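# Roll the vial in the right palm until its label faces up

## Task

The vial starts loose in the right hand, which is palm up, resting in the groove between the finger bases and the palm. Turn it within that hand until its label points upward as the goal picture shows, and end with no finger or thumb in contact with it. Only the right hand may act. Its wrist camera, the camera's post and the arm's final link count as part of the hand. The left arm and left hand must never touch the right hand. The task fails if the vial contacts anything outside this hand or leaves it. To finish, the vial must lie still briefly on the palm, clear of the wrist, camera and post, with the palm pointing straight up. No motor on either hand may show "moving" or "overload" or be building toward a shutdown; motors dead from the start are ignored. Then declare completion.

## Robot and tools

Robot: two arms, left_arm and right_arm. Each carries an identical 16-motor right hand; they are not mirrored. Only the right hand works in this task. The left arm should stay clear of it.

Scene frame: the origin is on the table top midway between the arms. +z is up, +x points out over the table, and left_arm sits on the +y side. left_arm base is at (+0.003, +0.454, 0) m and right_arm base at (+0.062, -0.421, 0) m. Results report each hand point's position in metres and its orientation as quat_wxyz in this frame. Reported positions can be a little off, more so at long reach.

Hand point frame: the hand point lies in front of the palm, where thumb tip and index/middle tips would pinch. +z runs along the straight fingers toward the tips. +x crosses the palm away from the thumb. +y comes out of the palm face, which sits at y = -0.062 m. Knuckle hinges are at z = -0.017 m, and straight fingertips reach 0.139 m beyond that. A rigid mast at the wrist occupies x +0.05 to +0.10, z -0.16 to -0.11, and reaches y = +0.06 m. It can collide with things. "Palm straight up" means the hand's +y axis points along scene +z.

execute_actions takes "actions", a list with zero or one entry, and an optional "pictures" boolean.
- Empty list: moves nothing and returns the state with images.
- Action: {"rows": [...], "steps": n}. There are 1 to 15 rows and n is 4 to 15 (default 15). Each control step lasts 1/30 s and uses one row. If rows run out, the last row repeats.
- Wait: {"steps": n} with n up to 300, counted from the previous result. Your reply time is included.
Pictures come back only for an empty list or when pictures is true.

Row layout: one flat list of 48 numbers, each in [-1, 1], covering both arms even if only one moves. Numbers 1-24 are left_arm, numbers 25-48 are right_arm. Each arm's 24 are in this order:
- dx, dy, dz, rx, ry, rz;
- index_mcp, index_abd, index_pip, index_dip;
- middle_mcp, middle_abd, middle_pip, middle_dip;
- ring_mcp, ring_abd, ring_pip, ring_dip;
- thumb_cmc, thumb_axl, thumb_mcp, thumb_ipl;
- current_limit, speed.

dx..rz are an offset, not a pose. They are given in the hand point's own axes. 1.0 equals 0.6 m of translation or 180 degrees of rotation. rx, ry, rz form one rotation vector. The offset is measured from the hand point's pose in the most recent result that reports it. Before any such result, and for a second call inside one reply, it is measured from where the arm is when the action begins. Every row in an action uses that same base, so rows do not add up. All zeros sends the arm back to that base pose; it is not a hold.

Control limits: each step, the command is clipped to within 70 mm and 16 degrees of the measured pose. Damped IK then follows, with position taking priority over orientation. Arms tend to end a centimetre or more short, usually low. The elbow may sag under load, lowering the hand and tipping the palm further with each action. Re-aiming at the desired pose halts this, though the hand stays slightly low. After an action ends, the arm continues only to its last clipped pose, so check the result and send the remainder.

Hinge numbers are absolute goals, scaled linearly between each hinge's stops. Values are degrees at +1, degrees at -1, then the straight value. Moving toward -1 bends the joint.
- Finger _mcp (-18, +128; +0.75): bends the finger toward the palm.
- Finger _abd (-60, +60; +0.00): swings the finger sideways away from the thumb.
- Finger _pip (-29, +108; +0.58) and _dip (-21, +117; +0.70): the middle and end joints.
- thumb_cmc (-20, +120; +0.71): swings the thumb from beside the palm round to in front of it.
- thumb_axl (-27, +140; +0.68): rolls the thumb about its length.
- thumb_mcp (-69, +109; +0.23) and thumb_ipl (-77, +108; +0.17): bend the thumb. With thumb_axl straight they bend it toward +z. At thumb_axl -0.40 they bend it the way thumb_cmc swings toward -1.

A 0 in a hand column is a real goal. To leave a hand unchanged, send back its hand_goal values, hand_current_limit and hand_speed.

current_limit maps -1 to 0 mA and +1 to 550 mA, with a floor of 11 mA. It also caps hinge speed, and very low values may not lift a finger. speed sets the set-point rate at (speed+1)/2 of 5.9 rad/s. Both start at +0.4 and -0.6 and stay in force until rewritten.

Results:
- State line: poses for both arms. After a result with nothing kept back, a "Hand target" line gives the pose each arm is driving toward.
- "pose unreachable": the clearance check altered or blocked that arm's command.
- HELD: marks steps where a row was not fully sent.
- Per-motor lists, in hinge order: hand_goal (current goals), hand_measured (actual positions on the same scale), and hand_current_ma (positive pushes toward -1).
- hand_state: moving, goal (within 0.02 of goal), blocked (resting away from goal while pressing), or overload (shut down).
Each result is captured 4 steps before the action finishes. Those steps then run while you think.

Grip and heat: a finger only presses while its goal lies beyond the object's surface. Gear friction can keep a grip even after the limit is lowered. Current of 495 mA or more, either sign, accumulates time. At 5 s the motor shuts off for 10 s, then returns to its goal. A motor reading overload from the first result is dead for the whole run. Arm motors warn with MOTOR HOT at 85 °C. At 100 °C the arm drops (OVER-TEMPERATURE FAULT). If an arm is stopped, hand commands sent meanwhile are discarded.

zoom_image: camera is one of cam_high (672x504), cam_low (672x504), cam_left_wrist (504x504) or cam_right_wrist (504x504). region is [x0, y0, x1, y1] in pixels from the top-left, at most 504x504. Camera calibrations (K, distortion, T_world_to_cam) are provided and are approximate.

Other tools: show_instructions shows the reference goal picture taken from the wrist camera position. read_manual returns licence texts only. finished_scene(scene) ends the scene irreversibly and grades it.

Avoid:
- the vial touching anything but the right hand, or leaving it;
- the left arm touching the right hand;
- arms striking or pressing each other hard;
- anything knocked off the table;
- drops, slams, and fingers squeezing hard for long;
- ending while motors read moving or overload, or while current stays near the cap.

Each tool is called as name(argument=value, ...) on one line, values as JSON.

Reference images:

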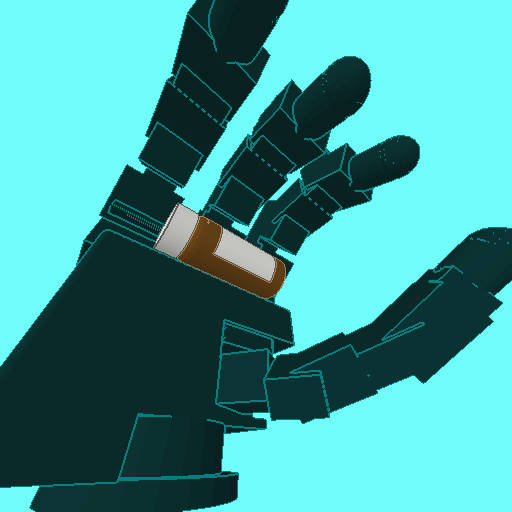

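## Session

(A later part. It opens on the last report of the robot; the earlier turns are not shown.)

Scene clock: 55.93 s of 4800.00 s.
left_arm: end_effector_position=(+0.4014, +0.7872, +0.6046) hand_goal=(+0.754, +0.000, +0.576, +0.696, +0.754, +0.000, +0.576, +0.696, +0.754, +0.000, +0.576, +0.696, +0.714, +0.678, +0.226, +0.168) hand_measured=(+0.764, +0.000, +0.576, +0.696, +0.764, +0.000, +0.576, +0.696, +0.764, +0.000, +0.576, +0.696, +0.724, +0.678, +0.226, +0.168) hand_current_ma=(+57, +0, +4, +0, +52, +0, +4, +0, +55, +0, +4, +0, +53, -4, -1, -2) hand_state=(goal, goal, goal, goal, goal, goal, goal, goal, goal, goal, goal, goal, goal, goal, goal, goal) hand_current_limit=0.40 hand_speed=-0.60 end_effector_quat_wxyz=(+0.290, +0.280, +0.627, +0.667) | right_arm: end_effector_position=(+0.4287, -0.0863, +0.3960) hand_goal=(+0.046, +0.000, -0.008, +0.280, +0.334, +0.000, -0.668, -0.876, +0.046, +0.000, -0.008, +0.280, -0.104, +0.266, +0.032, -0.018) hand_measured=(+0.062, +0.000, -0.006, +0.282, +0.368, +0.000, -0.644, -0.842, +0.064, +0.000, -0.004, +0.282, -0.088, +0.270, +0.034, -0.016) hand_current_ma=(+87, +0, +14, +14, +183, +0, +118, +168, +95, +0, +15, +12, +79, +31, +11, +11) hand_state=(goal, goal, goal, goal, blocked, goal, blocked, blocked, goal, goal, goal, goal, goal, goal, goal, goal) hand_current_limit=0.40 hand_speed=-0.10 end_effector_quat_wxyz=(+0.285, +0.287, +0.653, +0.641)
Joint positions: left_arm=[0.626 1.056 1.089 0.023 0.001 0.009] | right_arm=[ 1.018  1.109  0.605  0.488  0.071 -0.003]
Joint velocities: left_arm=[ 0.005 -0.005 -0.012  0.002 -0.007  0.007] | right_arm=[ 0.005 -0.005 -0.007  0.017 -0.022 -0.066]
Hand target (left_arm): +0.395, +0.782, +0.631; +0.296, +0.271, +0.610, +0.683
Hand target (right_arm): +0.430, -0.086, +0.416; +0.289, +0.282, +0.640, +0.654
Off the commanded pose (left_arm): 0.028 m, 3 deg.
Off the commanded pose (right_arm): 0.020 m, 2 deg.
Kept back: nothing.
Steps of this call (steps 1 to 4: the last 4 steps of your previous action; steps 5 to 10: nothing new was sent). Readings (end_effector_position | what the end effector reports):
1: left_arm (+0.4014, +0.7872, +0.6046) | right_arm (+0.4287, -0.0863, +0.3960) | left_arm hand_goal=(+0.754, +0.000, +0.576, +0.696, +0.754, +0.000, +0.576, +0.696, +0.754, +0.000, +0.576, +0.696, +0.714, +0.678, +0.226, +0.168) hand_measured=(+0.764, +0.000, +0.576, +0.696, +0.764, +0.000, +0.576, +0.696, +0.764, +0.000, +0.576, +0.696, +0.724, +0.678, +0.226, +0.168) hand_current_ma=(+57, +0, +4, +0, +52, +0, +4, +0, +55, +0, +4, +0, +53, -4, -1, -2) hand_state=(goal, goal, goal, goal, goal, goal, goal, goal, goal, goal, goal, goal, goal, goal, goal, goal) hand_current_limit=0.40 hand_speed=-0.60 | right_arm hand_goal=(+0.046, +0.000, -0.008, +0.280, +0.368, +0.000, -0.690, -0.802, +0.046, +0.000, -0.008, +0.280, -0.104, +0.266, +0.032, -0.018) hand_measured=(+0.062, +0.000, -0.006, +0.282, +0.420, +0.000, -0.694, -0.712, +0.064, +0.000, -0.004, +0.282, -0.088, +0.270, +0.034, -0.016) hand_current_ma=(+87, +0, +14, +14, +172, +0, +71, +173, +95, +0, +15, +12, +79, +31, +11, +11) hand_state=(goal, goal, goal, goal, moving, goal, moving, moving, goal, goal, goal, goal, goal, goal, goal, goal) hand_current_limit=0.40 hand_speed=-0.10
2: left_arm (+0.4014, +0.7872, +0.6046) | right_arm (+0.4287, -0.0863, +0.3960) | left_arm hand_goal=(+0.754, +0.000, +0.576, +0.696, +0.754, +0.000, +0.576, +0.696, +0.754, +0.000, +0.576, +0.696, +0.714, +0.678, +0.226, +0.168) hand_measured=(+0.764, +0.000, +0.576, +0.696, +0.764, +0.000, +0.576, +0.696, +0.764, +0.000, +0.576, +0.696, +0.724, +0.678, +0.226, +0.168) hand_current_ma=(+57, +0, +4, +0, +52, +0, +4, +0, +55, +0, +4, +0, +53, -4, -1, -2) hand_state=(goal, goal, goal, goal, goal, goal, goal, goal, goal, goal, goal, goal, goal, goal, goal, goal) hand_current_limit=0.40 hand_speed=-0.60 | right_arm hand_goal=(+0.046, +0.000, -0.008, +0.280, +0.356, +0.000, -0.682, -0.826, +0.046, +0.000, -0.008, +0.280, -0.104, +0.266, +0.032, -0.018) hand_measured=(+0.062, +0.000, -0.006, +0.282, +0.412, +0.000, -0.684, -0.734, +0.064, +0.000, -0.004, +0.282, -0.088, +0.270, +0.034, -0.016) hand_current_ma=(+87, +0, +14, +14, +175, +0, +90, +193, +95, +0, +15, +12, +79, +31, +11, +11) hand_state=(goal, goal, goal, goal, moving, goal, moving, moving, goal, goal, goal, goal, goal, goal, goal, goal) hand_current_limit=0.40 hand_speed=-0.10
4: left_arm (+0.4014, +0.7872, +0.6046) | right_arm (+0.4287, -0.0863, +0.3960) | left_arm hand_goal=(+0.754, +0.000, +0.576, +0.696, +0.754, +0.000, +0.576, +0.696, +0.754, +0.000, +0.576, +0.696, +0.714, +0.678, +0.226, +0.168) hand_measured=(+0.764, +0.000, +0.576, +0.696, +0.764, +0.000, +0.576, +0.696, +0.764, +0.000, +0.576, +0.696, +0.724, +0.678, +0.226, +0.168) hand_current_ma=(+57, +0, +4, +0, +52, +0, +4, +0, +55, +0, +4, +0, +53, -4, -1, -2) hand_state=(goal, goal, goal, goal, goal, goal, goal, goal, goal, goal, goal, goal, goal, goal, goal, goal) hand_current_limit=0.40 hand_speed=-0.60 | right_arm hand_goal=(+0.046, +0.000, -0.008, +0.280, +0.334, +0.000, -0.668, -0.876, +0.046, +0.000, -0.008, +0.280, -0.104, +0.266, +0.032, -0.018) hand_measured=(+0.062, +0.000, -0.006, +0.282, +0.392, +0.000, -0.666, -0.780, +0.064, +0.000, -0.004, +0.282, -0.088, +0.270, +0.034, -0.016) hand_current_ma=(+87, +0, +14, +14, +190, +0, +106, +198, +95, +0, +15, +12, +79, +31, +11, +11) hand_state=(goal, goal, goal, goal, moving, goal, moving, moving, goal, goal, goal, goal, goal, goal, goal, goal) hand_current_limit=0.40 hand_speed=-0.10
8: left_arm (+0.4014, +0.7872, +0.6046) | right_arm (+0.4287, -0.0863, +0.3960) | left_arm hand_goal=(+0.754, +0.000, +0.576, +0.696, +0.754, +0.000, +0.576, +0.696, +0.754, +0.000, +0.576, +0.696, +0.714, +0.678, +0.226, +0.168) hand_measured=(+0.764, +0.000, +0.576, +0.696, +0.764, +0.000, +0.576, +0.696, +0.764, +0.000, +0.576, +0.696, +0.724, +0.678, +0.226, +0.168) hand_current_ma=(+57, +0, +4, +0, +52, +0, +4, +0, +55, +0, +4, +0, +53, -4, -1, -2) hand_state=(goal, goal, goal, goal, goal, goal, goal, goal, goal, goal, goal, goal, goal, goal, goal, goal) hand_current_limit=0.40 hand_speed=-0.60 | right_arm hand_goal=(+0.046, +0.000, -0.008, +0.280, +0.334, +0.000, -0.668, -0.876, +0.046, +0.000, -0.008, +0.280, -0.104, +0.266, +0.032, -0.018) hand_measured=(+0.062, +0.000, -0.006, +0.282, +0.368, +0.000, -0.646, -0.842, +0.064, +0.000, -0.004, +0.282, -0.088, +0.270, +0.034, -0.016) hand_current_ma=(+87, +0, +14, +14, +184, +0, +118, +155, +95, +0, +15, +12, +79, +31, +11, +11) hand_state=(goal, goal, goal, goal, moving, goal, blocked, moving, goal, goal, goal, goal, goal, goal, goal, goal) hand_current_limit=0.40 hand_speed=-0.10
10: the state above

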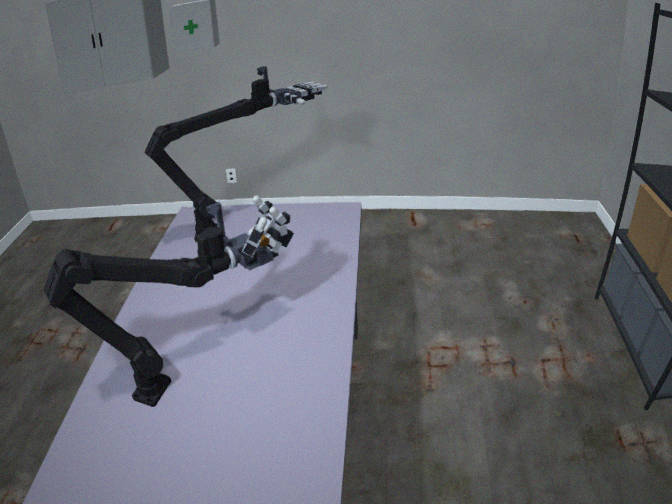

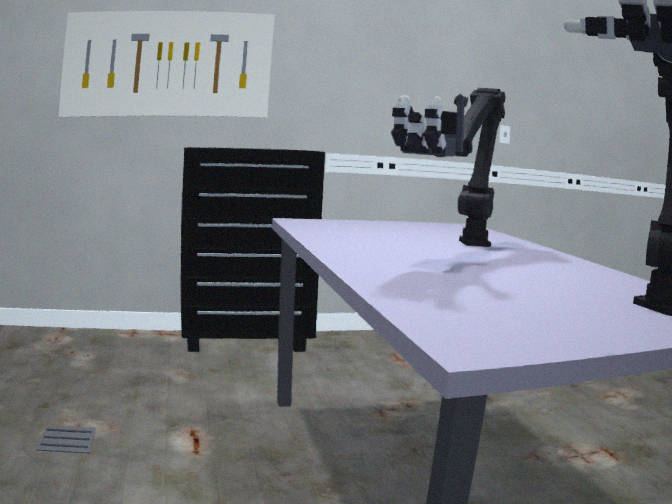

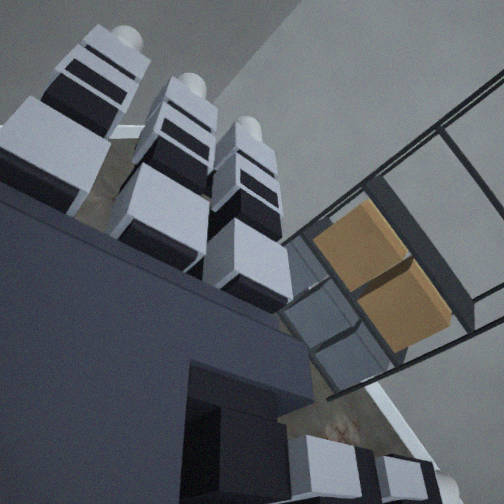

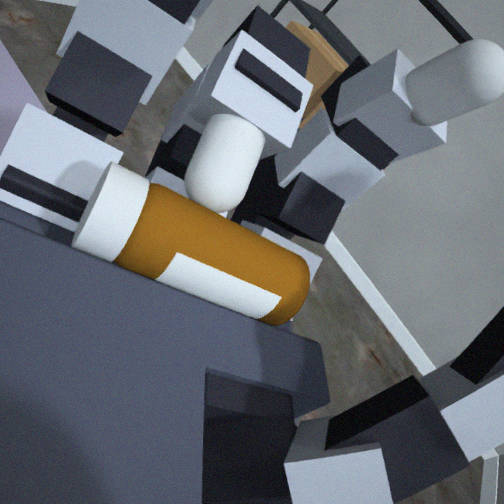

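execute_actions(actions=[{"rows": [
[0.0002,0.0463,-0.0099,-0.0163,0.0003,-0.0002,0.754,0,0.576,0.696,0.754,0,0.576,0.696,0.754,0,0.576,0.696,0.714,0.678,0.226,0.168,0.4,-0.6,0,0.0333,0.0025,-0.01235,0.0004,0.001,0.046,0,-0.008,0.28,0.324,0,-0.669,-0.897,0.046,0,-0.008,0.28,-0.104,0.266,0.032,-0.018,0.4,-0.1],
[0.0002,0.0463,-0.0099,-0.0163,0.0003,-0.0002,0.754,0,0.576,0.696,0.754,0,0.576,0.696,0.754,0,0.576,0.696,0.714,0.678,0.226,0.168,0.4,-0.6,0,0.0333,0.0025,-0.01235,0.0004,0.001,0.046,0,-0.008,0.28,0.314,0,-0.669,-0.917,0.046,0,-0.008,0.28,-0.104,0.266,0.032,-0.018,0.4,-0.1],
[0.0002,0.0463,-0.0099,-0.0163,0.0003,-0.0002,0.754,0,0.576,0.696,0.754,0,0.576,0.696,0.754,0,0.576,0.696,0.714,0.678,0.226,0.168,0.4,-0.6,0,0.0333,0.0025,-0.01235,0.0004,0.001,0.046,0,-0.008,0.28,0.303,0,-0.670,-0.937,0.046,0,-0.008,0.28,-0.104,0.266,0.032,-0.018,0.4,-0.1],
[0.0002,0.0463,-0.0099,-0.0163,0.0003,-0.0002,0.754,0,0.576,0.696,0.754,0,0.576,0.696,0.754,0,0.576,0.696,0.714,0.678,0.226,0.168,0.4,-0.6,0,0.0333,0.0025,-0.01235,0.0004,0.001,0.046,0,-0.008,0.28,0.293,0,-0.670,-0.957,0.046,0,-0.008,0.28,-0.104,0.266,0.032,-0.018,0.4,-0.1],
[0.0002,0.0463,-0.0099,-0.0163,0.0003,-0.0002,0.754,0,0.576,0.696,0.754,0,0.576,0.696,0.754,0,0.576,0.696,0.714,0.678,0.226,0.168,0.4,-0.6,0,0.0333,0.0025,-0.01235,0.0004,0.001,0.046,0,-0.008,0.28,0.293,0,-0.670,-0.957,0.046,0,-0.008,0.28,-0.104,0.266,0.032,-0.018,0.4,-0.1],
[0.0002,0.0463,-0.0099,-0.0163,0.0003,-0.0002,0.754,0,0.576,0.696,0.754,0,0.576,0.696,0.754,0,0.576,0.696,0.714,0.678,0.226,0.168,0.4,-0.6,0,0.0333,0.0025,-0.01235,0.0004,0.001,0.046,0,-0.008,0.28,0.293,0,-0.670,-0.957,0.046,0,-0.008,0.28,-0.104,0.266,0.032,-0.018,0.4,-0.1],
[0.0002,0.0463,-0.0099,-0.0163,0.0003,-0.0002,0.754,0,0.576,0.696,0.754,0,0.576,0.696,0.754,0,0.576,0.696,0.714,0.678,0.226,0.168,0.4,-0.6,0,0.0333,0.0025,-0.01235,0.0004,0.001,0.046,0,-0.008,0.28,0.315,0,-0.662,-0.95,0.046,0,-0.008,0.28,-0.104,0.266,0.032,-0.018,0.4,-0.1],
[0.0002,0.0463,-0.0099,-0.0163,0.0003,-0.0002,0.754,0,0.576,0.696,0.754,0,0.576,0.696,0.754,0,0.576,0.696,0.714,0.678,0.226,0.168,0.4,-0.6,0,0.0333,0.0025,-0.01235,0.0004,0.001,0.046,0,-0.008,0.28,0.34,0,-0.655,-0.94,0.046,0,-0.008,0.28,-0.104,0.266,0.032,-0.018,0.4,-0.1],
[0.0002,0.0463,-0.0099,-0.0163,0.0003,-0.0002,0.754,0,0.576,0.696,0.754,0,0.576,0.696,0.754,0,0.576,0.696,0.714,0.678,0.226,0.168,0.4,-0.6,0,0.0333,0.0025,-0.01235,0.0004,0.001,0.046,0,-0.008,0.28,0.367,0,-0.65,-0.935,0.046,0,-0.008,0.28,-0.104,0.266,0.032,-0.018,0.4,-0.1],
[0.0002,0.0463,-0.0099,-0.0163,0.0003,-0.0002,0.754,0,0.576,0.696,0.754,0,0.576,0.696,0.754,0,0.576,0.696,0.714,0.678,0.226,0.168,0.4,-0.6,0,0.0333,0.0025,-0.01235,0.0004,0.001,0.046,0,-0.008,0.28,0.395,0,-0.65,-0.93,0.046,0,-0.008,0.28,-0.104,0.266,0.032,-0.018,0.4,-0.1],
[0.0002,0.0463,-0.0099,-0.0163,0.0003,-0.0002,0.754,0,0.576,0.696,0.754,0,0.576,0.696,0.754,0,0.576,0.696,0.714,0.678,0.226,0.168,0.4,-0.6,0,0.0333,0.0025,-0.01235,0.0004,0.001,0.046,0,-0.008,0.28,0.423,0,-0.65,-0.93,0.046,0,-0.008,0.28,-0.104,0.266,0.032,-0.018,0.4,-0.1],
[0.0002,0.0463,-0.0099,-0.0163,0.0003,-0.0002,0.754,0,0.576,0.696,0.754,0,0.576,0.696,0.754,0,0.576,0.696,0.714,0.678,0.226,0.168,0.4,-0.6,0,0.0333,0.0025,-0.01235,0.0004,0.001,0.046,0,-0.008,0.28,0.45,0,-0.65,-0.93,0.046,0,-0.008,0.28,-0.104,0.266,0.032,-0.018,0.4,-0.1],
[0.0002,0.0463,-0.0099,-0.0163,0.0003,-0.0002,0.754,0,0.576,0.696,0.754,0,0.576,0.696,0.754,0,0.576,0.696,0.714,0.678,0.226,0.168,0.4,-0.6,0,0.0333,0.0025,-0.01235,0.0004,0.001,0.046,0,-0.008,0.28,0.476,0,-0.65,-0.918,0.046,0,-0.008,0.28,-0.104,0.266,0.032,-0.018,0.4,-0.1],
[0.0002,0.0463,-0.0099,-0.0163,0.0003,-0.0002,0.754,0,0.576,0.696,0.754,0,0.576,0.696,0.754,0,0.576,0.696,0.714,0.678,0.226,0.168,0.4,-0.6,0,0.0333,0.0025,-0.01235,0.0004,0.001,0.046,0,-0.008,0.28,0.499,0,-0.65,-0.895,0.046,0,-0.008,0.28,-0.104,0.266,0.032,-0.018,0.4,-0.1],
[0.0002,0.0463,-0.0099,-0.0163,0.0003,-0.0002,0.754,0,0.576,0.696,0.754,0,0.576,0.696,0.754,0,0.576,0.696,0.714,0.678,0.226,0.168,0.4,-0.6,0,0.0333,0.0025,-0.01235,0.0004,0.001,0.046,0,-0.008,0.28,0.499,0,-0.65,-0.865,0.046,0,-0.008,0.28,-0.104,0.266,0.032,-0.018,0.4,-0.1]
], "steps": 15}])

execute_actions(actions=[{"rows": [
[0.0002,0.0463,-0.0099,-0.0163,0.0003,-0.0002,0.754,0,0.576,0.696,0.754,0,0.576,0.696,0.754,0,0.576,0.696,0.714,0.678,0.226,0.168,0.4,-0.6,0,0.0333,0.0025,-0.01235,0.0004,0.001,0.046,0,-0.008,0.28,0.499,0,-0.65,-0.83,0.046,0,-0.008,0.28,-0.104,0.266,0.032,-0.018,0.4,-0.1],
[0.0002,0.0463,-0.0099,-0.0163,0.0003,-0.0002,0.754,0,0.576,0.696,0.754,0,0.576,0.696,0.754,0,0.576,0.696,0.714,0.678,0.226,0.168,0.4,-0.6,0,0.0333,0.0025,-0.01235,0.0004,0.001,0.046,0,-0.008,0.28,0.499,0,-0.65,-0.795,0.046,0,-0.008,0.28,-0.104,0.266,0.032,-0.018,0.4,-0.1],
[0.0002,0.0463,-0.0099,-0.0163,0.0003,-0.0002,0.754,0,0.576,0.696,0.754,0,0.576,0.696,0.754,0,0.576,0.696,0.714,0.678,0.226,0.168,0.4,-0.6,0,0.0333,0.0025,-0.01235,0.0004,0.001,0.046,0,-0.008,0.28,0.499,0,-0.65,-0.76,0.046,0,-0.008,0.28,-0.104,0.266,0.032,-0.018,0.4,-0.1],
[0.0002,0.0463,-0.0099,-0.0163,0.0003,-0.0002,0.754,0,0.576,0.696,0.754,0,0.576,0.696,0.754,0,0.576,0.696,0.714,0.678,0.226,0.168,0.4,-0.6,0,0.0333,0.0025,-0.01235,0.0004,0.001,0.046,0,-0.008,0.28,0.499,0,-0.65,-0.725,0.046,0,-0.008,0.28,-0.104,0.266,0.032,-0.018,0.4,-0.1],
[0.0002,0.0463,-0.0099,-0.0163,0.0003,-0.0002,0.754,0,0.576,0.696,0.754,0,0.576,0.696,0.754,0,0.576,0.696,0.714,0.678,0.226,0.168,0.4,-0.6,0,0.0333,0.0025,-0.01235,0.0004,0.001,0.046,0,-0.008,0.28,0.499,0,-0.655,-0.69,0.046,0,-0.008,0.28,-0.104,0.266,0.032,-0.018,0.4,-0.1],
[0.0002,0.0463,-0.0099,-0.0163,0.0003,-0.0002,0.754,0,0.576,0.696,0.754,0,0.576,0.696,0.754,0,0.576,0.696,0.714,0.678,0.226,0.168,0.4,-0.6,0,0.0333,0.0025,-0.01235,0.0004,0.001,0.046,0,-0.008,0.28,0.499,0,-0.665,-0.655,0.046,0,-0.008,0.28,-0.104,0.266,0.032,-0.018,0.4,-0.1],
[0.0002,0.0463,-0.0099,-0.0163,0.0003,-0.0002,0.754,0,0.576,0.696,0.754,0,0.576,0.696,0.754,0,0.576,0.696,0.714,0.678,0.226,0.168,0.4,-0.6,0,0.0333,0.0025,-0.01235,0.0004,0.001,0.046,0,-0.008,0.28,0.499,0,-0.68,-0.62,0.046,0,-0.008,0.28,-0.104,0.266,0.032,-0.018,0.4,-0.1],
[0.0002,0.0463,-0.0099,-0.0163,0.0003,-0.0002,0.754,0,0.576,0.696,0.754,0,0.576,0.696,0.754,0,0.576,0.696,0.714,0.678,0.226,0.168,0.4,-0.6,0,0.0333,0.0025,-0.01235,0.0004,0.001,0.046,0,-0.008,0.28,0.499,0,-0.70,-0.585,0.046,0,-0.008,0.28,-0.104,0.266,0.032,-0.018,0.4,-0.1],
[0.0002,0.0463,-0.0099,-0.0163,0.0003,-0.0002,0.754,0,0.576,0.696,0.754,0,0.576,0.696,0.754,0,0.576,0.696,0.714,0.678,0.226,0.168,0.4,-0.6,0,0.0333,0.0025,-0.01235,0.0004,0.001,0.046,0,-0.008,0.28,0.499,0,-0.722,-0.55,0.046,0,-0.008,0.28,-0.104,0.266,0.032,-0.018,0.4,-0.1],
[0.0002,0.0463,-0.0099,-0.0163,0.0003,-0.0002,0.754,0,0.576,0.696,0.754,0,0.576,0.696,0.754,0,0.576,0.696,0.714,0.678,0.226,0.168,0.4,-0.6,0,0.0333,0.0025,-0.01235,0.0004,0.001,0.046,0,-0.008,0.28,0.499,0,-0.745,-0.515,0.046,0,-0.008,0.28,-0.104,0.266,0.032,-0.018,0.4,-0.1],
[0.0002,0.0463,-0.0099,-0.0163,0.0003,-0.0002,0.754,0,0.576,0.696,0.754,0,0.576,0.696,0.754,0,0.576,0.696,0.714,0.678,0.226,0.168,0.4,-0.6,0,0.0333,0.0025,-0.01235,0.0004,0.001,0.046,0,-0.008,0.28,0.499,0,-0.767,-0.48,0.046,0,-0.008,0.28,-0.104,0.266,0.032,-0.018,0.4,-0.1],
[0.0002,0.0463,-0.0099,-0.0163,0.0003,-0.0002,0.754,0,0.576,0.696,0.754,0,0.576,0.696,0.754,0,0.576,0.696,0.714,0.678,0.226,0.168,0.4,-0.6,0,0.0333,0.0025,-0.01235,0.0004,0.001,0.046,0,-0.008,0.28,0.499,0,-0.788,-0.452,0.046,0,-0.008,0.28,-0.104,0.266,0.032,-0.018,0.4,-0.1],
[0.0002,0.0463,-0.0099,-0.0163,0.0003,-0.0002,0.754,0,0.576,0.696,0.754,0,0.576,0.696,0.754,0,0.576,0.696,0.714,0.678,0.226,0.168,0.4,-0.6,0,0.0333,0.0025,-0.01235,0.0004,0.001,0.046,0,-0.008,0.28,0.499,0,-0.808,-0.437,0.046,0,-0.008,0.28,-0.104,0.266,0.032,-0.018,0.4,-0.1],
[0.0002,0.0463,-0.0099,-0.0163,0.0003,-0.0002,0.754,0,0.576,0.696,0.754,0,0.576,0.696,0.754,0,0.576,0.696,0.714,0.678,0.226,0.168,0.4,-0.6,0,0.0333,0.0025,-0.01235,0.0004,0.001,0.046,0,-0.008,0.28,0.499,0,-0.828,-0.432,0.046,0,-0.008,0.28,-0.104,0.266,0.032,-0.018,0.4,-0.1],
[0.0002,0.0463,-0.0099,-0.0163,0.0003,-0.0002,0.754,0,0.576,0.696,0.754,0,0.576,0.696,0.754,0,0.576,0.696,0.714,0.678,0.226,0.168,0.4,-0.6,0,0.0333,0.0025,-0.01235,0.0004,0.001,0.046,0,-0.008,0.28,0.499,0,-0.846,-0.432,0.046,0,-0.008,0.28,-0.104,0.266,0.032,-0.018,0.4,-0.1]
], "steps": 15}], pictures=true)

execute_actions(actions=[{"rows": [
[0.0002,0.0463,-0.0099,-0.0163,0.0003,-0.0002,0.754,0,0.576,0.696,0.754,0,0.576,0.696,0.754,0,0.576,0.696,0.714,0.678,0.226,0.168,0.4,-0.6,0,0.0333,0.0025,-0.01235,0.0004,0.001,0.046,0,-0.008,0.28,0.499,0,-0.863,-0.432,0.046,0,-0.008,0.28,-0.104,0.266,0.032,-0.018,0.4,-0.1],
[0.0002,0.0463,-0.0099,-0.0163,0.0003,-0.0002,0.754,0,0.576,0.696,0.754,0,0.576,0.696,0.754,0,0.576,0.696,0.714,0.678,0.226,0.168,0.4,-0.6,0,0.0333,0.0025,-0.01235,0.0004,0.001,0.046,0,-0.008,0.28,0.499,0,-0.863,-0.432,0.046,0,-0.008,0.28,-0.104,0.266,0.032,-0.018,0.4,-0.1],
[0.0002,0.0463,-0.0099,-0.0163,0.0003,-0.0002,0.754,0,0.576,0.696,0.754,0,0.576,0.696,0.754,0,0.576,0.696,0.714,0.678,0.226,0.168,0.4,-0.6,0,0.0333,0.0025,-0.01235,0.0004,0.001,0.046,0,-0.008,0.28,0.490,0,-0.847,-0.461,0.046,0,-0.008,0.28,-0.104,0.266,0.032,-0.018,0.4,-0.1],
[0.0002,0.0463,-0.0099,-0.0163,0.0003,-0.0002,0.754,0,0.576,0.696,0.754,0,0.576,0.696,0.754,0,0.576,0.696,0.714,0.678,0.226,0.168,0.4,-0.6,0,0.0333,0.0025,-0.01235,0.0004,0.001,0.046,0,-0.008,0.28,0.481,0,-0.832,-0.489,0.046,0,-0.008,0.28,-0.104,0.266,0.032,-0.018,0.4,-0.1],
[0.0002,0.0463,-0.0099,-0.0163,0.0003,-0.0002,0.754,0,0.576,0.696,0.754,0,0.576,0.696,0.754,0,0.576,0.696,0.714,0.678,0.226,0.168,0.4,-0.6,0,0.0333,0.0025,-0.01235,0.0004,0.001,0.046,0,-0.008,0.28,0.472,0,-0.816,-0.518,0.046,0,-0.008,0.28,-0.104,0.266,0.032,-0.018,0.4,-0.1],
[0.0002,0.0463,-0.0099,-0.0163,0.0003,-0.0002,0.754,0,0.576,0.696,0.754,0,0.576,0.696,0.754,0,0.576,0.696,0.714,0.678,0.226,0.168,0.4,-0.6,0,0.0333,0.0025,-0.01235,0.0004,0.001,0.046,0,-0.008,0.28,0.462,0,-0.800,-0.547,0.046,0,-0.008,0.28,-0.104,0.266,0.032,-0.018,0.4,-0.1],
[0.0002,0.0463,-0.0099,-0.0163,0.0003,-0.0002,0.754,0,0.576,0.696,0.754,0,0.576,0.696,0.754,0,0.576,0.696,0.714,0.678,0.226,0.168,0.4,-0.6,0,0.0333,0.0025,-0.01235,0.0004,0.001,0.046,0,-0.008,0.28,0.453,0,-0.785,-0.575,0.046,0,-0.008,0.28,-0.104,0.266,0.032,-0.018,0.4,-0.1],
[0.0002,0.0463,-0.0099,-0.0163,0.0003,-0.0002,0.754,0,0.576,0.696,0.754,0,0.576,0.696,0.754,0,0.576,0.696,0.714,0.678,0.226,0.168,0.4,-0.6,0,0.0333,0.0025,-0.01235,0.0004,0.001,0.046,0,-0.008,0.28,0.444,0,-0.769,-0.604,0.046,0,-0.008,0.28,-0.104,0.266,0.032,-0.018,0.4,-0.1],
[0.0002,0.0463,-0.0099,-0.0163,0.0003,-0.0002,0.754,0,0.576,0.696,0.754,0,0.576,0.696,0.754,0,0.576,0.696,0.714,0.678,0.226,0.168,0.4,-0.6,0,0.0333,0.0025,-0.01235,0.0004,0.001,0.046,0,-0.008,0.28,0.435,0,-0.758,-0.629,0.046,0,-0.008,0.28,-0.104,0.266,0.032,-0.018,0.4,-0.1],
[0.0002,0.0463,-0.0099,-0.0163,0.0003,-0.0002,0.754,0,0.576,0.696,0.754,0,0.576,0.696,0.754,0,0.576,0.696,0.714,0.678,0.226,0.168,0.4,-0.6,0,0.0333,0.0025,-0.01235,0.0004,0.001,0.046,0,-0.008,0.28,0.426,0,-0.747,-0.653,0.046,0,-0.008,0.28,-0.104,0.266,0.032,-0.018,0.4,-0.1],
[0.0002,0.0463,-0.0099,-0.0163,0.0003,-0.0002,0.754,0,0.576,0.696,0.754,0,0.576,0.696,0.754,0,0.576,0.696,0.714,0.678,0.226,0.168,0.4,-0.6,0,0.0333,0.0025,-0.01235,0.0004,0.001,0.046,0,-0.008,0.28,0.417,0,-0.737,-0.678,0.046,0,-0.008,0.28,-0.104,0.266,0.032,-0.018,0.4,-0.1],
[0.0002,0.0463,-0.0099,-0.0163,0.0003,-0.0002,0.754,0,0.576,0.696,0.754,0,0.576,0.696,0.754,0,0.576,0.696,0.714,0.678,0.226,0.168,0.4,-0.6,0,0.0333,0.0025,-0.01235,0.0004,0.001,0.046,0,-0.008,0.28,0.407,0,-0.726,-0.703,0.046,0,-0.008,0.28,-0.104,0.266,0.032,-0.018,0.4,-0.1],
[0.0002,0.0463,-0.0099,-0.0163,0.0003,-0.0002,0.754,0,0.576,0.696,0.754,0,0.576,0.696,0.754,0,0.576,0.696,0.714,0.678,0.226,0.168,0.4,-0.6,0,0.0333,0.0025,-0.01235,0.0004,0.001,0.046,0,-0.008,0.28,0.398,0,-0.715,-0.727,0.046,0,-0.008,0.28,-0.104,0.266,0.032,-0.018,0.4,-0.1],
[0.0002,0.0463,-0.0099,-0.0163,0.0003,-0.0002,0.754,0,0.576,0.696,0.754,0,0.576,0.696,0.754,0,0.576,0.696,0.714,0.678,0.226,0.168,0.4,-0.6,0,0.0333,0.0025,-0.01235,0.0004,0.001,0.046,0,-0.008,0.28,0.389,0,-0.704,-0.752,0.046,0,-0.008,0.28,-0.104,0.266,0.032,-0.018,0.4,-0.1],
[0.0002,0.0463,-0.0099,-0.0163,0.0003,-0.0002,0.754,0,0.576,0.696,0.754,0,0.576,0.696,0.754,0,0.576,0.696,0.714,0.678,0.226,0.168,0.4,-0.6,0,0.0333,0.0025,-0.01235,0.0004,0.001,0.046,0,-0.008,0.28,0.378,0,-0.697,-0.777,0.046,0,-0.008,0.28,-0.104,0.266,0.032,-0.018,0.4,-0.1]
], "steps": 15}])

execute_actions(actions=[{"rows": [
[0.0002,0.0463,-0.0099,-0.0163,0.0003,-0.0002,0.754,0,0.576,0.696,0.754,0,0.576,0.696,0.754,0,0.576,0.696,0.714,0.678,0.226,0.168,0.4,-0.6,0,0.0333,0.0025,-0.01235,0.0004,0.001,0.046,0,-0.008,0.28,0.367,0,-0.690,-0.802,0.046,0,-0.008,0.28,-0.104,0.266,0.032,-0.018,0.4,-0.1],
[0.0002,0.0463,-0.0099,-0.0163,0.0003,-0.0002,0.754,0,0.576,0.696,0.754,0,0.576,0.696,0.754,0,0.576,0.696,0.714,0.678,0.226,0.168,0.4,-0.6,0,0.0333,0.0025,-0.01235,0.0004,0.001,0.046,0,-0.008,0.28,0.356,0,-0.683,-0.827,0.046,0,-0.008,0.28,-0.104,0.266,0.032,-0.018,0.4,-0.1],
[0.0002,0.0463,-0.0099,-0.0163,0.0003,-0.0002,0.754,0,0.576,0.696,0.754,0,0.576,0.696,0.754,0,0.576,0.696,0.714,0.678,0.226,0.168,0.4,-0.6,0,0.0333,0.0025,-0.01235,0.0004,0.001,0.046,0,-0.008,0.28,0.345,0,-0.676,-0.852,0.046,0,-0.008,0.28,-0.104,0.266,0.032,-0.018,0.4,-0.1],
[0.0002,0.0463,-0.0099,-0.0163,0.0003,-0.0002,0.754,0,0.576,0.696,0.754,0,0.576,0.696,0.754,0,0.576,0.696,0.714,0.678,0.226,0.168,0.4,-0.6,0,0.0333,0.0025,-0.01235,0.0004,0.001,0.046,0,-0.008,0.28,0.334,0,-0.669,-0.877,0.046,0,-0.008,0.28,-0.104,0.266,0.032,-0.018,0.4,-0.1],
[0.0002,0.0463,-0.0099,-0.0163,0.0003,-0.0002,0.754,0,0.576,0.696,0.754,0,0.576,0.696,0.754,0,0.576,0.696,0.714,0.678,0.226,0.168,0.4,-0.6,0,0.0333,0.0025,-0.01235,0.0004,0.001,0.046,0,-0.008,0.28,0.324,0,-0.669,-0.897,0.046,0,-0.008,0.28,-0.104,0.266,0.032,-0.018,0.4,-0.1],
[0.0002,0.0463,-0.0099,-0.0163,0.0003,-0.0002,0.754,0,0.576,0.696,0.754,0,0.576,0.696,0.754,0,0.576,0.696,0.714,0.678,0.226,0.168,0.4,-0.6,0,0.0333,0.0025,-0.01235,0.0004,0.001,0.046,0,-0.008,0.28,0.314,0,-0.669,-0.917,0.046,0,-0.008,0.28,-0.104,0.266,0.032,-0.018,0.4,-0.1],
[0.0002,0.0463,-0.0099,-0.0163,0.0003,-0.0002,0.754,0,0.576,0.696,0.754,0,0.576,0.696,0.754,0,0.576,0.696,0.714,0.678,0.226,0.168,0.4,-0.6,0,0.0333,0.0025,-0.01235,0.0004,0.001,0.046,0,-0.008,0.28,0.303,0,-0.670,-0.937,0.046,0,-0.008,0.28,-0.104,0.266,0.032,-0.018,0.4,-0.1],
[0.0002,0.0463,-0.0099,-0.0163,0.0003,-0.0002,0.754,0,0.576,0.696,0.754,0,0.576,0.696,0.754,0,0.576,0.696,0.714,0.678,0.226,0.168,0.4,-0.6,0,0.0333,0.0025,-0.01235,0.0004,0.001,0.046,0,-0.008,0.28,0.293,0,-0.670,-0.957,0.046,0,-0.008,0.28,-0.104,0.266,0.032,-0.018,0.4,-0.1]
], "steps": 8}])

execute_actions(actions=[{"steps": 10}], pictures=true)

Scene clock: 62.70 s of 4800.00 s.
left_arm: end_effector_position=(+0.4014, +0.7872, +0.6046) hand_goal=(+0.754, +0.000, +0.576, +0.696, +0.754, +0.000, +0.576, +0.696, +0.754, +0.000, +0.576, +0.696, +0.714, +0.678, +0.226, +0.168) hand_measured=(+0.764, +0.000, +0.576, +0.696, +0.764, +0.000, +0.576, +0.696, +0.764, +0.000, +0.576, +0.696, +0.724, +0.678, +0.226, +0.168) hand_current_ma=(+57, +0, +4, +0, +52, +0, +4, +0, +55, +0, +4, +0, +53, -4, -1, -2) hand_state=(goal, goal, goal, goal, goal, goal, goal, goal, goal, goal, goal, goal, goal, goal, goal, goal) hand_current_limit=0.40 hand_speed=-0.60 end_effector_quat_wxyz=(+0.290, +0.280, +0.627, +0.667) | right_arm: end_effector_position=(+0.4287, -0.0863, +0.3960) hand_goal=(+0.046, +0.000, -0.008, +0.280, +0.424, +0.000, -0.650, -0.930, +0.046, +0.000, -0.008, +0.280, -0.104, +0.266, +0.032, -0.018) hand_measured=(+0.062, +0.000, -0.006, +0.282, +0.368, +0.000, -0.642, -0.928, +0.064, +0.000, -0.004, +0.282, -0.088, +0.270, +0.034, -0.016) hand_current_ma=(+87, +0, +14, +14, -16, +0, +15, +6, +95, +0, +15, +12, +79, +31, +11, +11) hand_state=(goal, goal, goal, goal, moving, goal, moving, moving, goal, goal, goal, goal, goal, goal, goal, goal) hand_current_limit=0.40 hand_speed=-0.10 end_effector_quat_wxyz=(+0.285, +0.287, +0.653, +0.641)
Joint positions: left_arm=[0.626 1.056 1.089 0.023 0.001 0.009] | right_arm=[ 1.018  1.109  0.605  0.488  0.071 -0.003]
Joint velocities: left_arm=[-0.005 -0.015 -0.007 -0.002 -0.066 -0.022] | right_arm=[-0.015  0.005 -0.012 -0.002 -0.051  0.007]
Steps of this call (steps 1 to 90: nothing new was sent; then 3.40 s passed at rest; steps 91 to 101: the first 11 steps of this action). Readings (end_effector_position | what the end effector reports):
91: left_arm (+0.4014, +0.7872, +0.6046) | right_arm (+0.4287, -0.0863, +0.3960) | left_arm hand_goal=(+0.754, +0.000, +0.576, +0.696, +0.754, +0.000, +0.576, +0.696, +0.754, +0.000, +0.576, +0.696, +0.714, +0.678, +0.226, +0.168) hand_measured=(+0.764, +0.000, +0.576, +0.696, +0.764, +0.000, +0.576, +0.696, +0.764, +0.000, +0.576, +0.696, +0.724, +0.678, +0.226, +0.168) hand_current_ma=(+57, +0, +4, +0, +52, +0, +4, +0, +55, +0, +4, +0, +53, -4, -1, -2) hand_state=(goal, goal, goal, goal, goal, goal, goal, goal, goal, goal, goal, goal, goal, goal, goal, goal) hand_current_limit=0.40 hand_speed=-0.60 | right_arm hand_goal=(+0.046, +0.000, -0.008, +0.280, +0.324, +0.000, -0.668, -0.896, +0.046, +0.000, -0.008, +0.280, -0.104, +0.266, +0.032, -0.018) hand_measured=(+0.062, +0.000, -0.006, +0.282, +0.368, +0.000, -0.644, -0.842, +0.064, +0.000, -0.004, +0.282, -0.088, +0.270, +0.034, -0.016) hand_current_ma=(+87, +0, +14, +14, +183, +0, +118, +168, +95, +0, +15, +12, +79, +31, +11, +11) hand_state=(goal, goal, goal, goal, moving, goal, blocked, moving, goal, goal, goal, goal, goal, goal, goal, goal) hand_current_limit=0.40 hand_speed=-0.10
92: left_arm (+0.4014, +0.7872, +0.6046) | right_arm (+0.4287, -0.0863, +0.3960) | left_arm hand_goal=(+0.754, +0.000, +0.576, +0.696, +0.754, +0.000, +0.576, +0.696, +0.754, +0.000, +0.576, +0.696, +0.714, +0.678, +0.226, +0.168) hand_measured=(+0.764, +0.000, +0.576, +0.696, +0.764, +0.000, +0.576, +0.696, +0.764, +0.000, +0.576, +0.696, +0.724, +0.678, +0.226, +0.168) hand_current_ma=(+57, +0, +4, +0, +52, +0, +4, +0, +55, +0, +4, +0, +53, -4, -1, -2) hand_state=(goal, goal, goal, goal, goal, goal, goal, goal, goal, goal, goal, goal, goal, goal, goal, goal) hand_current_limit=0.40 hand_speed=-0.60 | right_arm hand_goal=(+0.046, +0.000, -0.008, +0.280, +0.314, +0.000, -0.668, -0.916, +0.046, +0.000, -0.008, +0.280, -0.104, +0.266, +0.032, -0.018) hand_measured=(+0.062, +0.000, -0.006, +0.282, +0.368, +0.000, -0.644, -0.844, +0.064, +0.000, -0.004, +0.282, -0.088, +0.270, +0.034, -0.016) hand_current_ma=(+87, +0, +14, +14, +212, +0, +124, +228, +95, +0, +15, +12, +79, +31, +11, +11) hand_state=(goal, goal, goal, goal, moving, goal, moving, moving, goal, goal, goal, goal, goal, goal, goal, goal) hand_current_limit=0.40 hand_speed=-0.10
94: left_arm (+0.4014, +0.7872, +0.6046) | right_arm (+0.4287, -0.0863, +0.3960) | left_arm hand_goal=(+0.754, +0.000, +0.576, +0.696, +0.754, +0.000, +0.576, +0.696, +0.754, +0.000, +0.576, +0.696, +0.714, +0.678, +0.226, +0.168) hand_measured=(+0.764, +0.000, +0.576, +0.696, +0.764, +0.000, +0.576, +0.696, +0.764, +0.000, +0.576, +0.696, +0.724, +0.678, +0.226, +0.168) hand_current_ma=(+57, +0, +4, +0, +52, +0, +4, +0, +55, +0, +4, +0, +53, -4, -1, -2) hand_state=(goal, goal, goal, goal, goal, goal, goal, goal, goal, goal, goal, goal, goal, goal, goal, goal) hand_current_limit=0.40 hand_speed=-0.60 | right_arm hand_goal=(+0.046, +0.000, -0.008, +0.280, +0.294, +0.000, -0.670, -0.956, +0.046, +0.000, -0.008, +0.280, -0.104, +0.266, +0.032, -0.018) hand_measured=(+0.062, +0.000, -0.006, +0.282, +0.356, +0.000, -0.642, -0.874, +0.064, +0.000, -0.004, +0.282, -0.088, +0.270, +0.034, -0.016) hand_current_ma=(+87, +0, +14, +14, +238, +0, +159, +212, +95, +0, +15, +12, +79, +31, +11, +11) hand_state=(goal, goal, goal, goal, moving, goal, moving, moving, goal, goal, goal, goal, goal, goal, goal, goal) hand_current_limit=0.40 hand_speed=-0.10
98: left_arm (+0.4014, +0.7872, +0.6046) | right_arm (+0.4287, -0.0863, +0.3960) | left_arm hand_goal=(+0.754, +0.000, +0.576, +0.696, +0.754, +0.000, +0.576, +0.696, +0.754, +0.000, +0.576, +0.696, +0.714, +0.678, +0.226, +0.168) hand_measured=(+0.764, +0.000, +0.576, +0.696, +0.764, +0.000, +0.576, +0.696, +0.764, +0.000, +0.576, +0.696, +0.724, +0.678, +0.226, +0.168) hand_current_ma=(+57, +0, +4, +0, +52, +0, +4, +0, +55, +0, +4, +0, +53, -4, -1, -2) hand_state=(goal, goal, goal, goal, goal, goal, goal, goal, goal, goal, goal, goal, goal, goal, goal, goal) hand_current_limit=0.40 hand_speed=-0.60 | right_arm hand_goal=(+0.046, +0.000, -0.008, +0.280, +0.340, +0.000, -0.654, -0.940, +0.046, +0.000, -0.008, +0.280, -0.104, +0.266, +0.032, -0.018) hand_measured=(+0.062, +0.000, -0.006, +0.282, +0.338, +0.000, -0.638, -0.926, +0.064, +0.000, -0.004, +0.282, -0.088, +0.270, +0.034, -0.016) hand_current_ma=(+87, +0, +14, +14, +110, +0, +118, +96, +95, +0, +15, +12, +79, +31, +11, +11) hand_state=(goal, goal, goal, goal, moving, goal, moving, moving, goal, goal, goal, goal, goal, goal, goal, goal) hand_current_limit=0.40 hand_speed=-0.10
101: the state above

Scene clock: 63.20 s of 4800.00 s.
left_arm: end_effector_position=(+0.4014, +0.7872, +0.6046) hand_goal=(+0.754, +0.000, +0.576, +0.696, +0.754, +0.000, +0.576, +0.696, +0.754, +0.000, +0.576, +0.696, +0.714, +0.678, +0.226, +0.168) hand_measured=(+0.764, +0.000, +0.576, +0.696, +0.764, +0.000, +0.576, +0.696, +0.764, +0.000, +0.576, +0.696, +0.724, +0.678, +0.226, +0.168) hand_current_ma=(+57, +0, +4, +0, +52, +0, +4, +0, +55, +0, +4, +0, +53, -4, -1, -2) hand_state=(goal, goal, goal, goal, goal, goal, goal, goal, goal, goal, goal, goal, goal, goal, goal, goal) hand_current_limit=0.40 hand_speed=-0.60 end_effector_quat_wxyz=(+0.290, +0.280, +0.627, +0.667) | right_arm: end_effector_position=(+0.4287, -0.0863, +0.3960) hand_goal=(+0.046, +0.000, -0.008, +0.280, +0.500, +0.000, -0.766, -0.480, +0.046, +0.000, -0.008, +0.280, -0.104, +0.266, +0.032, -0.018) hand_measured=(+0.062, +0.000, -0.006, +0.282, +0.506, +0.000, -0.712, -0.570, +0.064, +0.000, -0.004, +0.282, -0.088, +0.270, +0.034, -0.016) hand_current_ma=(+87, +0, +14, +14, +31, +0, +38, -73, +95, +0, +15, +12, +79, +31, +11, +11) hand_state=(goal, goal, goal, goal, goal, goal, moving, moving, goal, goal, goal, goal, goal, goal, goal, goal) hand_current_limit=0.40 hand_speed=-0.10 end_effector_quat_wxyz=(+0.285, +0.287, +0.653, +0.641)
Joint positions: left_arm=[0.626 1.056 1.089 0.023 0.001 0.009] | right_arm=[ 1.018  1.109  0.605  0.488  0.071 -0.003]
Joint velocities: left_arm=[-0.005 -0.005 -0.002  0.002 -0.007 -0.022] | right_arm=[-0.024  0.005 -0.002 -0.007 -0.051 -0.051]
Off your previous action's commanded pose (left_arm): 0.028 m, 3 deg at its last step (step 4 of this call).
Off your previous action's commanded pose (right_arm): 0.020 m, 2 deg at its last step (step 4 of this call).
Steps of this call (steps 1 to 4: the last 4 steps of your previous action; steps 5 to 15: the first 11 steps of this action, its rows measured from where the robot was after step 4). Readings (end_effector_position | what the end effector reports):
4: left_arm (+0.4014, +0.7872, +0.6046) | right_arm (+0.4287, -0.0863, +0.3960) | left_arm hand_goal=(+0.754, +0.000, +0.576, +0.696, +0.754, +0.000, +0.576, +0.696, +0.754, +0.000, +0.576, +0.696, +0.714, +0.678, +0.226, +0.168) hand_measured=(+0.764, +0.000, +0.576, +0.696, +0.764, +0.000, +0.576, +0.696, +0.764, +0.000, +0.576, +0.696, +0.724, +0.678, +0.226, +0.168) hand_current_ma=(+57, +0, +4, +0, +52, +0, +4, +0, +55, +0, +4, +0, +53, -4, -1, -2) hand_state=(goal, goal, goal, goal, goal, goal, goal, goal, goal, goal, goal, goal, goal, goal, goal, goal) hand_current_limit=0.40 hand_speed=-0.60 | right_arm hand_goal=(+0.046, +0.000, -0.008, +0.280, +0.500, +0.000, -0.650, -0.864, +0.046, +0.000, -0.008, +0.280, -0.104, +0.266, +0.032, -0.018) hand_measured=(+0.062, +0.000, -0.006, +0.282, +0.470, +0.000, -0.648, -0.922, +0.064, +0.000, -0.004, +0.282, -0.088, +0.270, +0.034, -0.016) hand_current_ma=(+87, +0, +14, +14, +1, +0, +10, -73, +95, +0, +15, +12, +79, +31, +11, +11) hand_state=(goal, goal, goal, goal, moving, goal, goal, moving, goal, goal, goal, goal, goal, goal, goal, goal) hand_current_limit=0.40 hand_speed=-0.10
5: left_arm (+0.4014, +0.7872, +0.6046) | right_arm (+0.4287, -0.0863, +0.3960) | left_arm hand_goal=(+0.754, +0.000, +0.576, +0.696, +0.754, +0.000, +0.576, +0.696, +0.754, +0.000, +0.576, +0.696, +0.714, +0.678, +0.226, +0.168) hand_measured=(+0.764, +0.000, +0.576, +0.696, +0.764, +0.000, +0.576, +0.696, +0.764, +0.000, +0.576, +0.696, +0.724, +0.678, +0.226, +0.168) hand_current_ma=(+57, +0, +4, +0, +52, +0, +4, +0, +55, +0, +4, +0, +53, -4, -1, -2) hand_state=(goal, goal, goal, goal, goal, goal, goal, goal, goal, goal, goal, goal, goal, goal, goal, goal) hand_current_limit=0.40 hand_speed=-0.60 | right_arm hand_goal=(+0.046, +0.000, -0.008, +0.280, +0.500, +0.000, -0.650, -0.830, +0.046, +0.000, -0.008, +0.280, -0.104, +0.266, +0.032, -0.018) hand_measured=(+0.062, +0.000, -0.006, +0.282, +0.494, +0.000, -0.648, -0.906, +0.064, +0.000, -0.004, +0.282, -0.088, +0.270, +0.034, -0.016) hand_current_ma=(+87, +0, +14, +14, +66, +0, +11, -77, +95, +0, +15, +12, +79, +31, +11, +11) hand_state=(goal, goal, goal, goal, moving, goal, goal, moving, goal, goal, goal, goal, goal, goal, goal, goal) hand_current_limit=0.40 hand_speed=-0.10
6: left_arm (+0.4014, +0.7872, +0.6046) | right_arm (+0.4287, -0.0863, +0.3960) | left_arm hand_goal=(+0.754, +0.000, +0.576, +0.696, +0.754, +0.000, +0.576, +0.696, +0.754, +0.000, +0.576, +0.696, +0.714, +0.678, +0.226, +0.168) hand_measured=(+0.764, +0.000, +0.576, +0.696, +0.764, +0.000, +0.576, +0.696, +0.764, +0.000, +0.576, +0.696, +0.724, +0.678, +0.226, +0.168) hand_current_ma=(+57, +0, +4, +0, +52, +0, +4, +0, +55, +0, +4, +0, +53, -4, -1, -2) hand_state=(goal, goal, goal, goal, goal, goal, goal, goal, goal, goal, goal, goal, goal, goal, goal, goal) hand_current_limit=0.40 hand_speed=-0.60 | right_arm hand_goal=(+0.046, +0.000, -0.008, +0.280, +0.500, +0.000, -0.650, -0.794, +0.046, +0.000, -0.008, +0.280, -0.104, +0.266, +0.032, -0.018) hand_measured=(+0.062, +0.000, -0.006, +0.282, +0.502, +0.000, -0.648, -0.880, +0.064, +0.000, -0.004, +0.282, -0.088, +0.270, +0.034, -0.016) hand_current_ma=(+87, +0, +14, +14, +46, +0, +11, -78, +95, +0, +15, +12, +79, +31, +11, +11) hand_state=(goal, goal, goal, goal, moving, goal, goal, moving, goal, goal, goal, goal, goal, goal, goal, goal) hand_current_limit=0.40 hand_speed=-0.10
8: left_arm (+0.4014, +0.7872, +0.6046) | right_arm (+0.4287, -0.0863, +0.3960) | left_arm hand_goal=(+0.754, +0.000, +0.576, +0.696, +0.754, +0.000, +0.576, +0.696, +0.754, +0.000, +0.576, +0.696, +0.714, +0.678, +0.226, +0.168) hand_measured=(+0.764, +0.000, +0.576, +0.696, +0.764, +0.000, +0.576, +0.696, +0.764, +0.000, +0.576, +0.696, +0.724, +0.678, +0.226, +0.168) hand_current_ma=(+57, +0, +4, +0, +52, +0, +4, +0, +55, +0, +4, +0, +53, -4, -1, -2) hand_state=(goal, goal, goal, goal, goal, goal, goal, goal, goal, goal, goal, goal, goal, goal, goal, goal) hand_current_limit=0.40 hand_speed=-0.60 | right_arm hand_goal=(+0.046, +0.000, -0.008, +0.280, +0.500, +0.000, -0.650, -0.724, +0.046, +0.000, -0.008, +0.280, -0.104, +0.266, +0.032, -0.018) hand_measured=(+0.062, +0.000, -0.006, +0.282, +0.506, +0.000, -0.648, -0.814, +0.064, +0.000, -0.004, +0.282, -0.088, +0.270, +0.034, -0.016) hand_current_ma=(+87, +0, +14, +14, +32, +0, +11, -68, +95, +0, +15, +12, +79, +31, +11, +11) hand_state=(goal, goal, goal, goal, goal, goal, goal, moving, goal, goal, goal, goal, goal, goal, goal, goal) hand_current_limit=0.40 hand_speed=-0.10
12: left_arm (+0.4014, +0.7872, +0.6046) | right_arm (+0.4287, -0.0863, +0.3960) | left_arm hand_goal=(+0.754, +0.000, +0.576, +0.696, +0.754, +0.000, +0.576, +0.696, +0.754, +0.000, +0.576, +0.696, +0.714, +0.678, +0.226, +0.168) hand_measured=(+0.764, +0.000, +0.576, +0.696, +0.764, +0.000, +0.576, +0.696, +0.764, +0.000, +0.576, +0.696, +0.724, +0.678, +0.226, +0.168) hand_current_ma=(+57, +0, +4, +0, +52, +0, +4, +0, +55, +0, +4, +0, +53, -4, -1, -2) hand_state=(goal, goal, goal, goal, goal, goal, goal, goal, goal, goal, goal, goal, goal, goal, goal, goal) hand_current_limit=0.40 hand_speed=-0.60 | right_arm hand_goal=(+0.046, +0.000, -0.008, +0.280, +0.500, +0.000, -0.700, -0.584, +0.046, +0.000, -0.008, +0.280, -0.104, +0.266, +0.032, -0.018) hand_measured=(+0.062, +0.000, -0.006, +0.282, +0.506, +0.000, -0.660, -0.674, +0.064, +0.000, -0.004, +0.282, -0.088, +0.270, +0.034, -0.016) hand_current_ma=(+87, +0, +14, +14, +31, +0, +40, -67, +95, +0, +15, +12, +79, +31, +11, +11) hand_state=(goal, goal, goal, goal, goal, goal, moving, moving, goal, goal, goal, goal, goal, goal, goal, goal) hand_current_limit=0.40 hand_speed=-0.10
15: the state above

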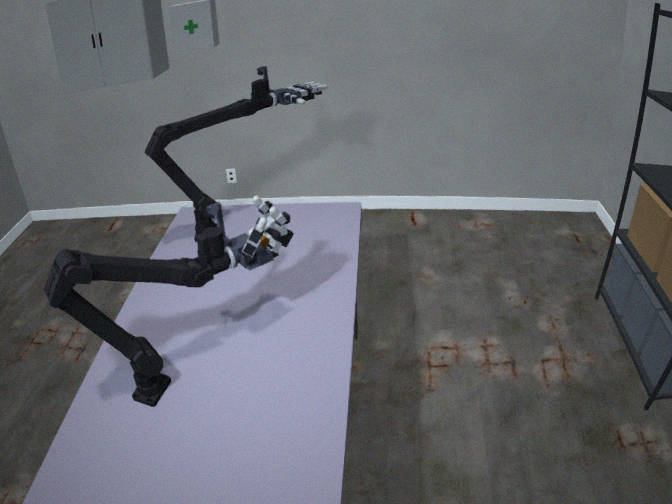

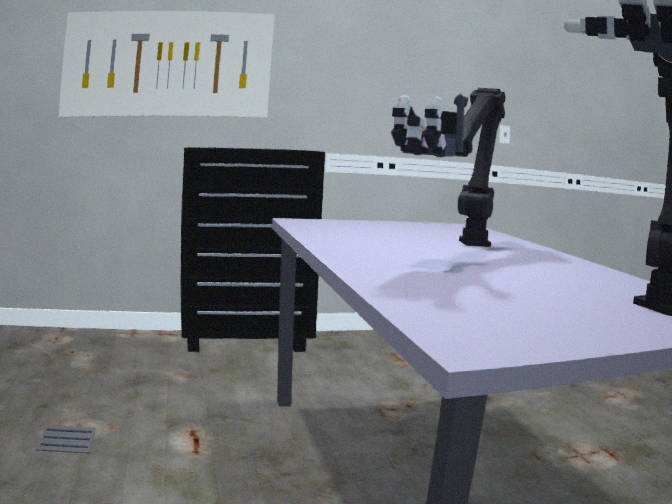

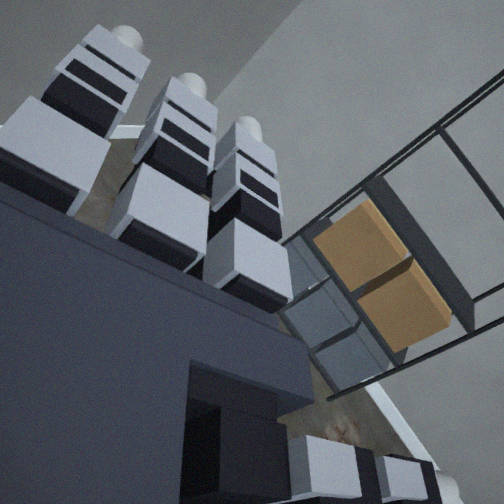

